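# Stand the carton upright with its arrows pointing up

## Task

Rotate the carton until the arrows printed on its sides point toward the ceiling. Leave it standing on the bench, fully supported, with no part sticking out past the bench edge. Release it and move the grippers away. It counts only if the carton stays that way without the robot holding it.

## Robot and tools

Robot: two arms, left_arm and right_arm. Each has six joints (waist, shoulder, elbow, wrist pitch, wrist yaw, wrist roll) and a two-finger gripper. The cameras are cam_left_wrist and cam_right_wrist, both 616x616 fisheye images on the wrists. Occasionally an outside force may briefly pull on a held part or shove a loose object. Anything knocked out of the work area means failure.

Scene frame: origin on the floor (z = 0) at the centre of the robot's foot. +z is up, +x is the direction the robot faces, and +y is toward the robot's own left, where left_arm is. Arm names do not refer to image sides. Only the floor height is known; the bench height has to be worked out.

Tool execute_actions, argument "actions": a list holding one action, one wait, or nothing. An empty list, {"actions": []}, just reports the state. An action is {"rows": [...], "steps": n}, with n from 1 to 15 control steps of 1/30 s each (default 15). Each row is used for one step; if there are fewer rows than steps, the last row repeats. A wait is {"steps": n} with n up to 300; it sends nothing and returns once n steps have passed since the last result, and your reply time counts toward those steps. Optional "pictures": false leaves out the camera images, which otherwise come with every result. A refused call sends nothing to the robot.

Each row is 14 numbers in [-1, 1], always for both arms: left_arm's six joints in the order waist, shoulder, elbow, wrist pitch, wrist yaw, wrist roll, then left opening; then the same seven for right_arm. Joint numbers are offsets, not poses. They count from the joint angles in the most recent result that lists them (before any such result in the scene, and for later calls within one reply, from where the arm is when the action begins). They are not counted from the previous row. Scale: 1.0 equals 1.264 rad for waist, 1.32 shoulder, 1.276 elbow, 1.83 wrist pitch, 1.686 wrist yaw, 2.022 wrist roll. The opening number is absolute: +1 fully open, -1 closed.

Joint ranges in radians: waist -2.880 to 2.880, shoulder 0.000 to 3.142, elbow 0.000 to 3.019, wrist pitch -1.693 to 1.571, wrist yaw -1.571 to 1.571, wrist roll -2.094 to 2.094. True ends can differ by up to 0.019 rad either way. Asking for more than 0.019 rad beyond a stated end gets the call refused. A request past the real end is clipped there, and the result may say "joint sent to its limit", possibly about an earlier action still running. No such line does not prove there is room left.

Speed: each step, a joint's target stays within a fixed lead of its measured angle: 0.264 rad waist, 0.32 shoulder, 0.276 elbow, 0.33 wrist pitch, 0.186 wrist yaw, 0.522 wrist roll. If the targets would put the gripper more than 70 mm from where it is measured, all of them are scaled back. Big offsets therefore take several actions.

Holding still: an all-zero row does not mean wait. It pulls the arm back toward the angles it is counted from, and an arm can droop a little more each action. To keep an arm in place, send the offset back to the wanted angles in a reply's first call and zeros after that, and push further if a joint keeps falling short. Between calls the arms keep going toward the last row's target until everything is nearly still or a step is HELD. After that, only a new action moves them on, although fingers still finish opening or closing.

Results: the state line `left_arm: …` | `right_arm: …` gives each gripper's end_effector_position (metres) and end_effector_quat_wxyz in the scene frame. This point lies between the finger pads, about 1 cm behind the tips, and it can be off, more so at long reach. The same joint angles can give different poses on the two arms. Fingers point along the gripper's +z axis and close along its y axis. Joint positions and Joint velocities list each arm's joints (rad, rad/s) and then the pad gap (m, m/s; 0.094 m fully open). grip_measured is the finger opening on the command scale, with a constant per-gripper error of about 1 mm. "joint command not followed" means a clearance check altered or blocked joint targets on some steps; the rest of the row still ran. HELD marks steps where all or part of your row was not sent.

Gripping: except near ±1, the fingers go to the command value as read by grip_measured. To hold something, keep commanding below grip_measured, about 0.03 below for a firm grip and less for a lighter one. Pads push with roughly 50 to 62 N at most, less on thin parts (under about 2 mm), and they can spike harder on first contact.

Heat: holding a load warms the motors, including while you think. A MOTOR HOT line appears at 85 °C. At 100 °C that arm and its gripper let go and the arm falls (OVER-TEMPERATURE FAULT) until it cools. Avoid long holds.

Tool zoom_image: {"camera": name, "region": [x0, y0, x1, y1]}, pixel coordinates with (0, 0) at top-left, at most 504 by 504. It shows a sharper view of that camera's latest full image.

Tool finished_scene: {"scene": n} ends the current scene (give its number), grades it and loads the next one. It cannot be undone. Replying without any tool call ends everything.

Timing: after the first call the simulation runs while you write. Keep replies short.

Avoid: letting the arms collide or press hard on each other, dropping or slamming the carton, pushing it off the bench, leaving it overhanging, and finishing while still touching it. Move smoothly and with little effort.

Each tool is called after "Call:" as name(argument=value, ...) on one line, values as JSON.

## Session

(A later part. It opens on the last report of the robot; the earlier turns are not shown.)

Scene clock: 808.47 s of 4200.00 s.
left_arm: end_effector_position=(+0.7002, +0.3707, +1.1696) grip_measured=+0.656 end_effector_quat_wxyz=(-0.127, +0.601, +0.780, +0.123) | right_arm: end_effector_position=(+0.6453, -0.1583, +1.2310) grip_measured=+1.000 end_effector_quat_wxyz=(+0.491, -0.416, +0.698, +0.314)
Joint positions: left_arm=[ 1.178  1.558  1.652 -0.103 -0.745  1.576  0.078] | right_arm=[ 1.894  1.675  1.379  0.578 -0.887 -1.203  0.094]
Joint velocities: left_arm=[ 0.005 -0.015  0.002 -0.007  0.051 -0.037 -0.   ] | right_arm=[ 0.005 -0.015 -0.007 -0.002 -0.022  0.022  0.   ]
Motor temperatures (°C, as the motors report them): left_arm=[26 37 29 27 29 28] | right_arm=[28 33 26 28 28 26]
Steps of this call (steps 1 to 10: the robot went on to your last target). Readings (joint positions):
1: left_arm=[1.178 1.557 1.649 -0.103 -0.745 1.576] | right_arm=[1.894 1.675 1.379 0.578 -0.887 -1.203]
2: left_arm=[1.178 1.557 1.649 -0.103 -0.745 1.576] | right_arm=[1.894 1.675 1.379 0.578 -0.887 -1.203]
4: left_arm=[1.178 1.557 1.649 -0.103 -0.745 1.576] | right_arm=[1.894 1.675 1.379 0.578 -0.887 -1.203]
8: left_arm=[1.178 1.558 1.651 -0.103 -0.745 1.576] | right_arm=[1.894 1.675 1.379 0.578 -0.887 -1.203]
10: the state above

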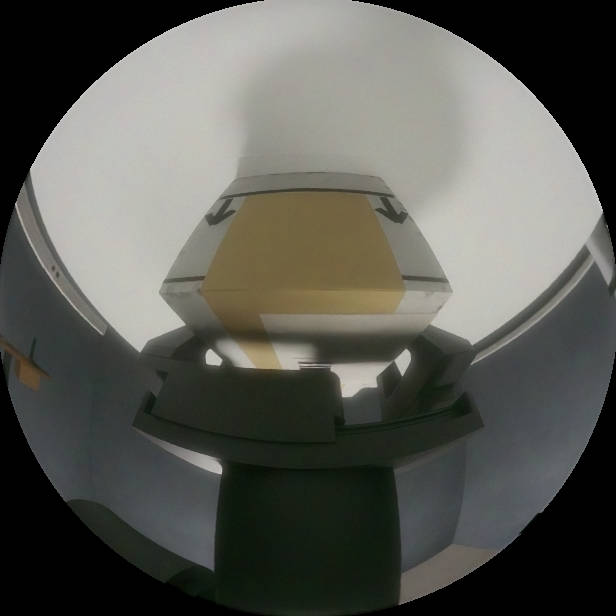

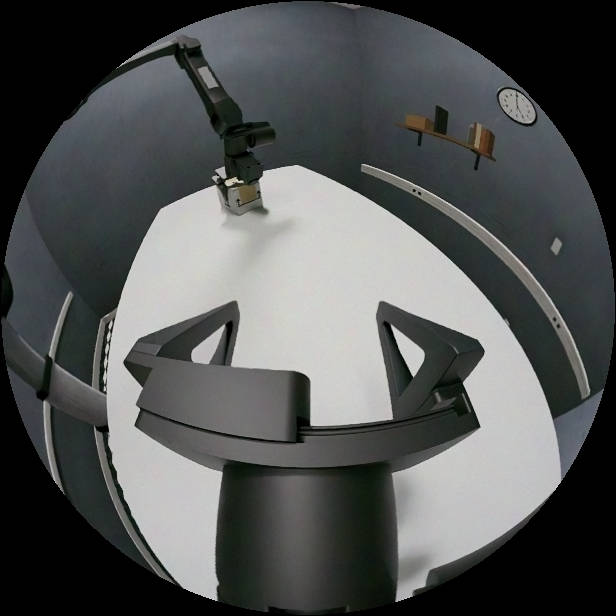

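Contact signs are there (q5 shifted, the shadow is flush with the carton's edge), so I'm opening the gripper.

Call:
execute_actions(actions=[{"rows": [[0,0,0.012,0.003,-0.003,0,0.64,0,0,0,0,0,0,1],[0,0,0.012,0.003,-0.003,0,0.65,0,0,0,0,0,0,1],[0,0,0.012,0.003,-0.003,0,0.66,0,0,0,0,0,0,1],[0,0,0.012,0.003,-0.003,0,0.67,0,0,0,0,0,0,1],[0,0,0.012,0.003,-0.003,0,0.69,0,0,0,0,0,0,1],[0,0,0.012,0.003,-0.003,0,0.72,0,0,0,0,0,0,1],[0,0,0.012,0.003,-0.003,0,0.76,0,0,0,0,0,0,1],[0,0,0.012,0.003,-0.003,0,0.8,0,0,0,0,0,0,1],[0,0,0.012,0.003,-0.003,0,0.85,0,0,0,0,0,0,1],[0,0,0.012,0.003,-0.003,0,0.9,0,0,0,0,0,0,1],[0,0,0.012,0.003,-0.003,0,0.95,0,0,0,0,0,0,1],[0,0,0.012,0.003,-0.003,0,1,0,0,0,0,0,0,1]], "steps": 15}], pictures=false)

Call:
execute_actions(actions=[{"steps": 10}])

Scene clock: 816.90 s of 4200.00 s.
left_arm: end_effector_position=(+0.7014, +0.3714, +1.1699) grip_measured=+1.000 end_effector_quat_wxyz=(-0.127, +0.600, +0.780, +0.124) | right_arm: end_effector_position=(+0.6453, -0.1583, +1.2310) grip_measured=+1.000 end_effector_quat_wxyz=(+0.491, -0.416, +0.698, +0.314)
Joint positions: left_arm=[ 1.178  1.558  1.654 -0.103 -0.747  1.576  0.094] | right_arm=[ 1.894  1.675  1.379  0.578 -0.887 -1.203  0.094]
Joint velocities: left_arm=[-0.015 -0.005 -0.017 -0.022  0.022 -0.007  0.   ] | right_arm=[ 0.005  0.005 -0.012 -0.002  0.022  0.022  0.   ]
Motor temperatures (°C, as the motors report them): left_arm=[26 37 29 27 29 28] | right_arm=[28 33 26 28 28 26]
Steps of this call (steps 1 to 15: the robot went on to your last target; steps 16 to 90: nothing new was sent; then 4.93 s passed at rest; steps 91 to 105: all 15 steps of this action). Readings (joint positions):
91: left_arm=[1.178 1.558 1.654 -0.103 -0.745 1.576] | right_arm=[1.894 1.675 1.379 0.578 -0.887 -1.203]
92: left_arm=[1.178 1.558 1.654 -0.103 -0.745 1.576] | right_arm=[1.894 1.675 1.379 0.578 -0.887 -1.203]
94: left_arm=[1.178 1.558 1.654 -0.103 -0.745 1.576] | right_arm=[1.894 1.675 1.379 0.578 -0.887 -1.203]
98: left_arm=[1.178 1.558 1.654 -0.103 -0.747 1.576] | right_arm=[1.894 1.675 1.379 0.578 -0.887 -1.203]
105: the state above

Scene clock: 817.23 s of 4200.00 s.
left_arm: end_effector_position=(+0.7014, +0.3714, +1.1699) grip_measured=+1.000 end_effector_quat_wxyz=(-0.127, +0.600, +0.780, +0.124) | right_arm: end_effector_position=(+0.6453, -0.1583, +1.2310) grip_measured=+1.000 end_effector_quat_wxyz=(+0.491, -0.416, +0.698, +0.314)
Joint positions: left_arm=[ 1.178  1.558  1.654 -0.103 -0.747  1.576  0.094] | right_arm=[ 1.894  1.675  1.379  0.578 -0.887 -1.203  0.094]
Joint velocities: left_arm=[-0.005 -0.015 -0.007 -0.002 -0.037 -0.051  0.   ] | right_arm=[-0.005 -0.005  0.017  0.007 -0.051  0.007  0.   ]
Motor temperatures (°C, as the motors report them): left_arm=[26 37 29 27 29 28] | right_arm=[28 33 26 28 28 26]
Steps of this call (steps 1 to 10: the robot went on to your last target). Readings (joint positions):
1: left_arm=[1.178 1.558 1.654 -0.103 -0.747 1.576] | right_arm=[1.894 1.675 1.379 0.578 -0.887 -1.203]
2: left_arm=[1.178 1.558 1.654 -0.103 -0.747 1.576] | right_arm=[1.894 1.675 1.379 0.578 -0.887 -1.203]
4: left_arm=[1.178 1.558 1.654 -0.103 -0.747 1.576] | right_arm=[1.894 1.675 1.379 0.578 -0.887 -1.203]
8: left_arm=[1.178 1.558 1.654 -0.103 -0.747 1.576] | right_arm=[1.894 1.675 1.379 0.578 -0.887 -1.203]
10: the state above

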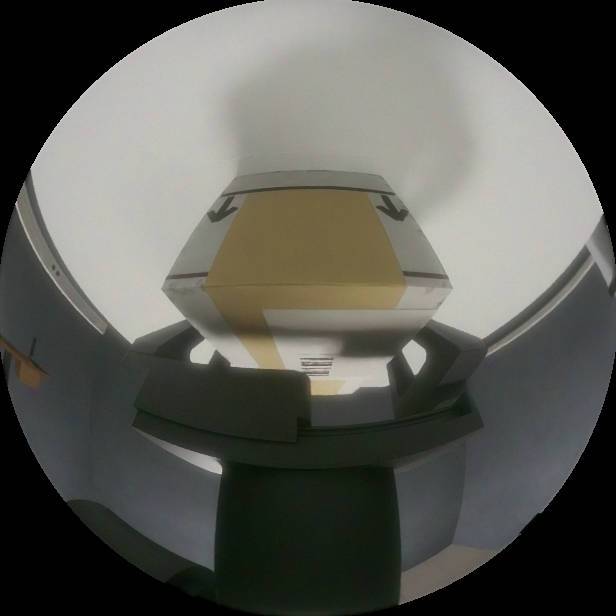

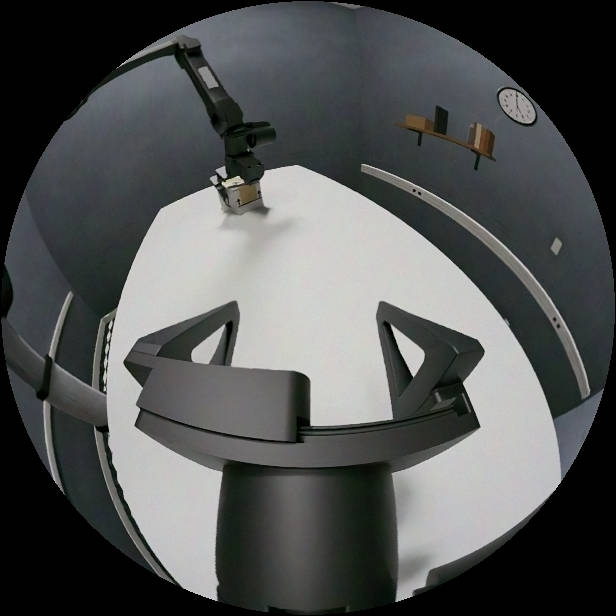

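Call:
execute_actions(actions=[{"rows": [[0,-0.006,0.008,0.003,0,0,1,0,0,0,0,0,0,1],[0,-0.009,0.006,0.003,0,0,1,0,0,0,0,0,0,1],[0,-0.012,0.004,0.003,0,0,1,0,0,0,0,0,0,1],[0,-0.015,0.002,0.003,0,0,1,0,0,0,0,0,0,1],[0,-0.018,-0.001,0.003,0,0,1,0,0,0,0,0,0,1],[0,-0.021,-0.004,0.003,0,0,1,0,0,0,0,0,0,1],[0,-0.024,-0.007,0.003,0,0,1,0,0,0,0,0,0,1],[0,-0.027,-0.010,0.003,0,0,1,0,0,0,0,0,0,1],[0,-0.030,-0.013,0.003,0,0,1,0,0,0,0,0,0,1],[0,-0.033,-0.016,0.003,0,0,1,0,0,0,0,0,0,1],[0,-0.036,-0.019,0.003,0,0,1,0,0,0,0,0,0,1],[0,-0.038,-0.021,0.003,0,0,1,0,0,0,0,0,0,1]], "steps": 15}], pictures=false)

Call:
execute_actions(actions=[{"steps": 8}], pictures=false)

Scene clock: 826.53 s of 4200.00 s.
left_arm: end_effector_position=(+0.7093, +0.3786, +1.1824) grip_measured=+1.000 end_effector_quat_wxyz=(-0.123, +0.597, +0.782, +0.129) | right_arm: end_effector_position=(+0.6453, -0.1583, +1.2310) grip_measured=+1.000 end_effector_quat_wxyz=(+0.491, -0.416, +0.698, +0.314)
Joint positions: left_arm=[ 1.178  1.525  1.635 -0.103 -0.747  1.576  0.094] | right_arm=[ 1.894  1.675  1.379  0.578 -0.887 -1.203  0.094]
Joint velocities: left_arm=[-0.005 -0.073  0.012  0.002 -0.066  0.081  0.   ] | right_arm=[ 0.015  0.005  0.002  0.012 -0.007 -0.051  0.   ]
Motor temperatures (°C, as the motors report them): left_arm=[26 37 29 27 28 28] | right_arm=[28 33 26 28 28 26]
Steps of this call (steps 1 to 15: the robot went on to your last target; steps 16 to 90: nothing new was sent; then 5.80 s passed at rest; steps 91 to 105: all 15 steps of this action). Readings (joint positions):
91: left_arm=[1.178 1.558 1.654 -0.103 -0.747 1.576] | right_arm=[1.894 1.675 1.379 0.578 -0.887 -1.203]
92: left_arm=[1.178 1.558 1.654 -0.103 -0.747 1.576] | right_arm=[1.894 1.675 1.379 0.578 -0.887 -1.203]
94: left_arm=[1.178 1.558 1.654 -0.103 -0.747 1.576] | right_arm=[1.894 1.675 1.379 0.578 -0.887 -1.203]
98: left_arm=[1.178 1.554 1.653 -0.103 -0.747 1.576] | right_arm=[1.894 1.675 1.379 0.578 -0.887 -1.203]
105: the state above

Scene clock: 826.80 s of 4200.00 s.
left_arm: end_effector_position=(+0.7109, +0.3795, +1.1837) grip_measured=+1.000 end_effector_quat_wxyz=(-0.122, +0.596, +0.783, +0.130) | right_arm: end_effector_position=(+0.6453, -0.1583, +1.2310) grip_measured=+1.000 end_effector_quat_wxyz=(+0.491, -0.416, +0.698, +0.314)
Joint positions: left_arm=[ 1.178  1.522  1.635 -0.103 -0.747  1.576  0.094] | right_arm=[ 1.894  1.675  1.379  0.578 -0.887 -1.203  0.094]
Joint velocities: left_arm=[-0.005 -0.024 -0.002 -0.012  0.051 -0.007  0.   ] | right_arm=[-0.015 -0.015  0.002 -0.002 -0.007 -0.066  0.   ]
Motor temperatures (°C, as the motors report them): left_arm=[26 37 29 27 28 28] | right_arm=[28 33 26 28 28 26]
Steps of this call (steps 1 to 8: the robot went on to your last target). Readings (joint positions):
1: left_arm=[1.178 1.523 1.635 -0.103 -0.747 1.576] | right_arm=[1.894 1.675 1.379 0.578 -0.887 -1.203]
2: left_arm=[1.178 1.522 1.635 -0.103 -0.747 1.576] | right_arm=[1.894 1.675 1.379 0.578 -0.887 -1.203]
4: left_arm=[1.178 1.522 1.635 -0.103 -0.747 1.576] | right_arm=[1.894 1.675 1.379 0.578 -0.887 -1.203]
8: the state above

Call:
execute_actions(actions=[{"rows": [[0,-0.010,-0.009,0.003,0,0,1,0,0,0,0,0,0,1],[0,-0.010,-0.013,0.003,0,0,1,0,0,0,0,0,0,1],[0,-0.010,-0.017,0.003,0,0,1,0,0,0,0,0,0,1],[0,-0.012,-0.021,0.003,0,0,1,0,0,0,0,0,0,1],[0,-0.016,-0.025,0.003,0,0,1,0,0,0,0,0,0,1],[0,-0.021,-0.030,0.003,0,0,1,0,0,0,0,0,0,1],[0,-0.026,-0.0355,0.0035,0,0,1,0,0,0,0,0,0,1],[0,-0.031,-0.041,0.004,0,0,1,0,0,0,0,0,0,1],[0,-0.036,-0.0465,0.0045,0,0,1,0,0,0,0,0,0,1],[0,-0.041,-0.052,0.005,0,0,1,0,0,0,0,0,0,1],[0,-0.046,-0.0575,0.0055,0,0,1,0,0,0,0,0,0,1],[0,-0.051,-0.063,0.006,0,0,1,0,0,0,0,0,0,1],[0,-0.055,-0.068,0.006,0,0,1,0,0,0,0,0,0,1],[0,-0.057,-0.071,0.006,0,0,1,0,0,0,0,0,0,1]], "steps": 15}], pictures=false)

Call:
execute_actions(actions=[{"steps": 8}])

Scene clock: 840.13 s of 4200.00 s.
left_arm: end_effector_position=(+0.6932, +0.3818, +1.1993) grip_measured=+1.000 end_effector_quat_wxyz=(-0.130, +0.603, +0.778, +0.120) | right_arm: end_effector_position=(+0.6453, -0.1583, +1.2310) grip_measured=+1.000 end_effector_quat_wxyz=(+0.491, -0.416, +0.698, +0.314)
Joint positions: left_arm=[ 1.178  1.473  1.555 -0.103 -0.747  1.576  0.094] | right_arm=[ 1.894  1.675  1.379  0.578 -0.887 -1.203  0.094]
Joint velocities: left_arm=[-0.005 -0.19  -0.11  -0.002  0.066  0.007  0.   ] | right_arm=[ 0.005 -0.015 -0.007  0.002 -0.051 -0.022  0.   ]
Motor temperatures (°C, as the motors report them): left_arm=[26 37 29 27 28 28] | right_arm=[28 33 26 28 28 26]
Steps of this call (steps 1 to 15: the robot went on to your last target; steps 16 to 90: nothing new was sent; then 9.83 s passed at rest; steps 91 to 105: all 15 steps of this action). Readings (joint positions):
91: left_arm=[1.178 1.522 1.635 -0.103 -0.747 1.576] | right_arm=[1.894 1.675 1.379 0.578 -0.887 -1.203]
92: left_arm=[1.178 1.522 1.635 -0.103 -0.747 1.576] | right_arm=[1.894 1.675 1.379 0.578 -0.887 -1.203]
94: left_arm=[1.178 1.521 1.629 -0.103 -0.747 1.576] | right_arm=[1.894 1.675 1.379 0.578 -0.887 -1.203]
98: left_arm=[1.178 1.513 1.603 -0.103 -0.747 1.576] | right_arm=[1.894 1.675 1.379 0.578 -0.887 -1.203]
105: the state above

Scene clock: 840.40 s of 4200.00 s.
left_arm: end_effector_position=(+0.7014, +0.3869, +1.2064) grip_measured=+1.000 end_effector_quat_wxyz=(-0.126, +0.599, +0.781, +0.126) | right_arm: end_effector_position=(+0.6453, -0.1583, +1.2310) grip_measured=+1.000 end_effector_quat_wxyz=(+0.491, -0.416, +0.698, +0.314)
Joint positions: left_arm=[ 1.178  1.455  1.553 -0.1   -0.747  1.576  0.094] | right_arm=[ 1.894  1.675  1.379  0.578 -0.887 -1.203  0.094]
Joint velocities: left_arm=[-0.005 -0.015 -0.012  0.002  0.051  0.037  0.   ] | right_arm=[ 0.005  0.005  0.002 -0.002  0.051 -0.037  0.   ]
Motor temperatures (°C, as the motors report them): left_arm=[26 37 29 27 28 28] | right_arm=[28 33 26 28 28 26]
Steps of this call (steps 1 to 8: the robot went on to your last target). Readings (joint positions):
1: left_arm=[1.178 1.468 1.553 -0.103 -0.747 1.576] | right_arm=[1.894 1.675 1.379 0.578 -0.887 -1.203]
2: left_arm=[1.178 1.464 1.553 -0.103 -0.747 1.576] | right_arm=[1.894 1.675 1.379 0.578 -0.887 -1.203]
4: left_arm=[1.178 1.458 1.553 -0.102 -0.747 1.576] | right_arm=[1.894 1.675 1.379 0.578 -0.887 -1.203]
8: the state above

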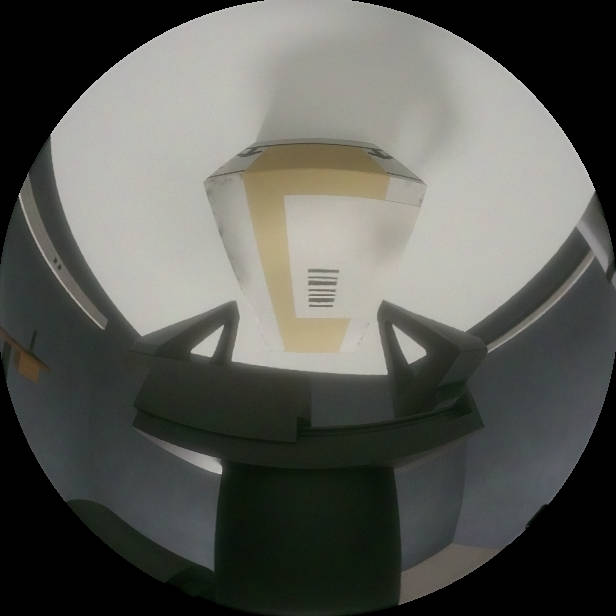

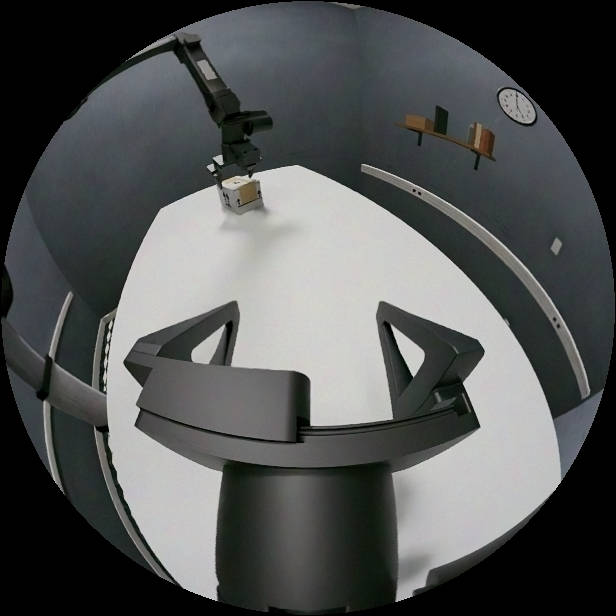

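The fingers are about clear of the carton. I'll keep going up, with q2 leading.

Call:
execute_actions(actions=[{"rows": [[0,-0.012,-0.006,0.004,0,0,1,0,0,0,0,0,0,1],[0,-0.018,-0.007,0.004,0,0,1,0,0,0,0,0,0,1],[0,-0.026,-0.010,0.004,0,0,1,0,0,0,0,0,0,1],[0,-0.036,-0.016,0.004,0,0,1,0,0,0,0,0,0,1],[0,-0.048,-0.025,0.004,0,0,1,0,0,0,0,0,0,1],[0,-0.062,-0.036,0.004,0,0,1,0,0,0,0,0,0,1],[0,-0.078,-0.050,0.004,0,0,1,0,0,0,0,0,0,1],[0,-0.096,-0.066,0.004,0,0,1,0,0,0,0,0,0,1],[0,-0.114,-0.084,0.004,0,0,1,0,0,0,0,0,0,1],[0,-0.132,-0.102,0.004,0,0,1,0,0,0,0,0,0,1],[0,-0.150,-0.120,0.004,0,0,1,0,0,0,0,0,0,1],[0,-0.168,-0.138,0.004,0,0,1,0,0,0,0,0,0,1],[0,-0.186,-0.156,0.004,0,0,1,0,0,0,0,0,0,1],[0,-0.204,-0.174,0.004,0,0,1,0,0,0,0,0,0,1],[0,-0.22,-0.19,0.004,0,0,1,0,0,0,0,0,0,1]], "steps": 15}], pictures=false)

Call:
execute_actions(actions=[{"rows": [[0,-0.06,-0.05,0.004,0,0,1,0,0,0,0,0,0,1],[0,-0.075,-0.065,0.004,0,0,1,0,0,0,0,0,0,1],[0,-0.09,-0.08,0.004,0,0,1,0,0,0,0,0,0,1],[0,-0.104,-0.094,0.004,0,0,1,0,0,0,0,0,0,1],[0,-0.116,-0.106,0.004,0,0,1,0,0,0,0,0,0,1],[0,-0.126,-0.116,0.004,0,0,1,0,0,0,0,0,0,1],[0,-0.134,-0.124,0.004,0,0,1,0,0,0,0,0,0,1],[0,-0.14,-0.13,0.004,0,0,1,0,0,0,0,0,0,1],[0,-0.144,-0.134,0.004,0,0,1,0,0,0,0,0,0,1],[0,-0.146,-0.136,0.004,0,0,1,0,0,0,0,0,0,1]], "steps": 15}], pictures=false)

Call:
execute_actions(actions=[{"steps": 12}])

Call:
zoom_image(camera="cam_right_wrist", region=[150, 80, 350, 280])

Scene clock: 853.67 s of 4200.00 s.
left_arm: end_effector_position=(+0.7021, +0.4227, +1.2903) grip_measured=+1.000 end_effector_quat_wxyz=(-0.117, +0.592, +0.786, +0.136) | right_arm: end_effector_position=(+0.6453, -0.1583, +1.2310) grip_measured=+1.000 end_effector_quat_wxyz=(+0.491, -0.416, +0.698, +0.314)
Joint positions: left_arm=[ 1.178  1.224  1.354 -0.1   -0.747  1.576  0.094] | right_arm=[ 1.894  1.675  1.379  0.578 -0.887 -1.203  0.094]
Joint velocities: left_arm=[-0.005 -0.855 -0.549 -0.002 -0.022  0.037  0.   ] | right_arm=[-0.015 -0.005 -0.012  0.002 -0.007 -0.007  0.   ]
Motor temperatures (°C, as the motors report them): left_arm=[26 37 29 27 28 28] | right_arm=[28 33 26 28 28 26]
Steps of this call (steps 1 to 30: the robot went on to your last target; steps 31 to 90: nothing new was sent; then 9.77 s passed at rest; steps 91 to 105: all 15 steps of this action). Readings (joint positions):
91: left_arm=[1.178 1.455 1.553 -0.100 -0.747 1.576] | right_arm=[1.894 1.675 1.379 0.578 -0.887 -1.203]
92: left_arm=[1.178 1.455 1.553 -0.100 -0.747 1.576] | right_arm=[1.894 1.675 1.379 0.578 -0.887 -1.203]
94: left_arm=[1.178 1.451 1.548 -0.100 -0.747 1.576] | right_arm=[1.894 1.675 1.379 0.578 -0.887 -1.203]
98: left_arm=[1.178 1.406 1.503 -0.100 -0.747 1.576] | right_arm=[1.894 1.675 1.379 0.578 -0.887 -1.203]
105: the state above

Scene clock: 854.17 s of 4200.00 s.
left_arm: end_effector_position=(+0.6877, +0.4478, +1.3575) grip_measured=+1.000 end_effector_quat_wxyz=(-0.110, +0.586, +0.790, +0.145) | right_arm: end_effector_position=(+0.6453, -0.1583, +1.2310) grip_measured=+1.000 end_effector_quat_wxyz=(+0.491, -0.416, +0.698, +0.314)
Joint positions: left_arm=[ 1.178  1.031  1.188 -0.1   -0.747  1.576  0.094] | right_arm=[ 1.894  1.675  1.379  0.578 -0.887 -1.203  0.094]
Joint velocities: left_arm=[-0.024 -0.015 -0.022 -0.032  0.007 -0.051  0.   ] | right_arm=[ 0.005 -0.015 -0.022  0.007  0.007 -0.081  0.   ]
Motor temperatures (°C, as the motors report them): left_arm=[26 37 29 27 28 28] | right_arm=[28 33 26 28 28 26]
Steps of this call (steps 1 to 15: all 15 steps of this action). Readings (joint positions):
1: left_arm=[1.178 1.196 1.334 -0.100 -0.747 1.576] | right_arm=[1.894 1.675 1.379 0.578 -0.887 -1.203]
2: left_arm=[1.178 1.169 1.315 -0.100 -0.747 1.576] | right_arm=[1.894 1.675 1.379 0.578 -0.887 -1.203]
4: left_arm=[1.178 1.120 1.279 -0.100 -0.747 1.576] | right_arm=[1.894 1.675 1.379 0.578 -0.887 -1.203]
8: left_arm=[1.178 1.051 1.219 -0.100 -0.747 1.576] | right_arm=[1.894 1.675 1.379 0.578 -0.887 -1.203]
15: the state above

Scene clock: 854.57 s of 4200.00 s.
left_arm: end_effector_position=(+0.6875, +0.4478, +1.3574) grip_measured=+1.000 end_effector_quat_wxyz=(-0.110, +0.586, +0.790, +0.145) | right_arm: end_effector_position=(+0.6453, -0.1583, +1.2310) grip_measured=+1.000 end_effector_quat_wxyz=(+0.491, -0.416, +0.698, +0.314)
Joint positions: left_arm=[ 1.178  1.031  1.187 -0.1   -0.747  1.576  0.094] | right_arm=[ 1.894  1.675  1.379  0.578 -0.887 -1.203  0.094]
Joint velocities: left_arm=[ 0.005 -0.005  0.012 -0.007  0.037  0.051  0.   ] | right_arm=[-0.015 -0.005  0.002 -0.012  0.007 -0.007  0.   ]
Motor temperatures (°C, as the motors report them): left_arm=[26 37 29 27 28 28] | right_arm=[28 33 26 28 28 26]
Steps of this call (steps 1 to 12: the robot went on to your last target). Readings (joint positions):
1: left_arm=[1.178 1.031 1.188 -0.100 -0.747 1.576] | right_arm=[1.894 1.675 1.379 0.578 -0.887 -1.203]
2: left_arm=[1.178 1.031 1.187 -0.100 -0.747 1.576] | right_arm=[1.894 1.675 1.379 0.578 -0.887 -1.203]
4: left_arm=[1.178 1.031 1.187 -0.100 -0.747 1.576] | right_arm=[1.894 1.675 1.379 0.578 -0.887 -1.203]
8: left_arm=[1.178 1.031 1.187 -0.100 -0.747 1.576] | right_arm=[1.894 1.675 1.379 0.578 -0.887 -1.203]
12: the state above

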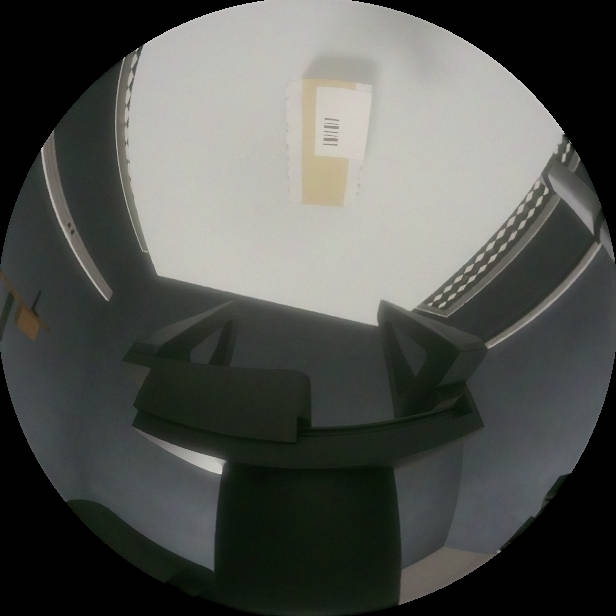

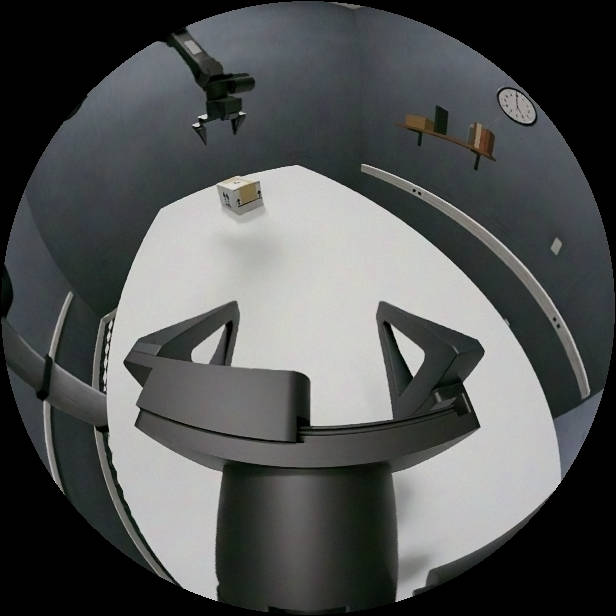

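Region (150, 80, 350, 280) of cam_right_wrist's 616x616 image, scaled by 2.520, with more detail than that image has.

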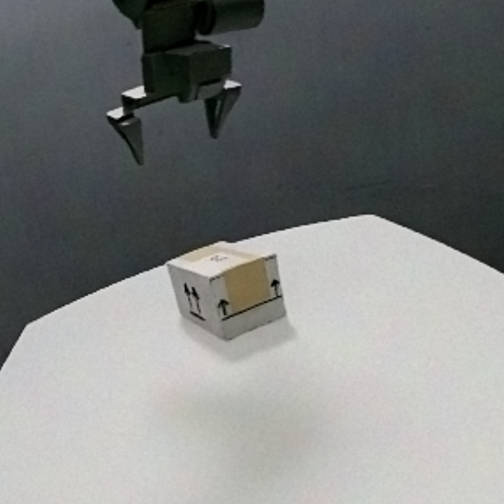

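Call:
finished_scene(scene=2)

The scene is finished: the task was done.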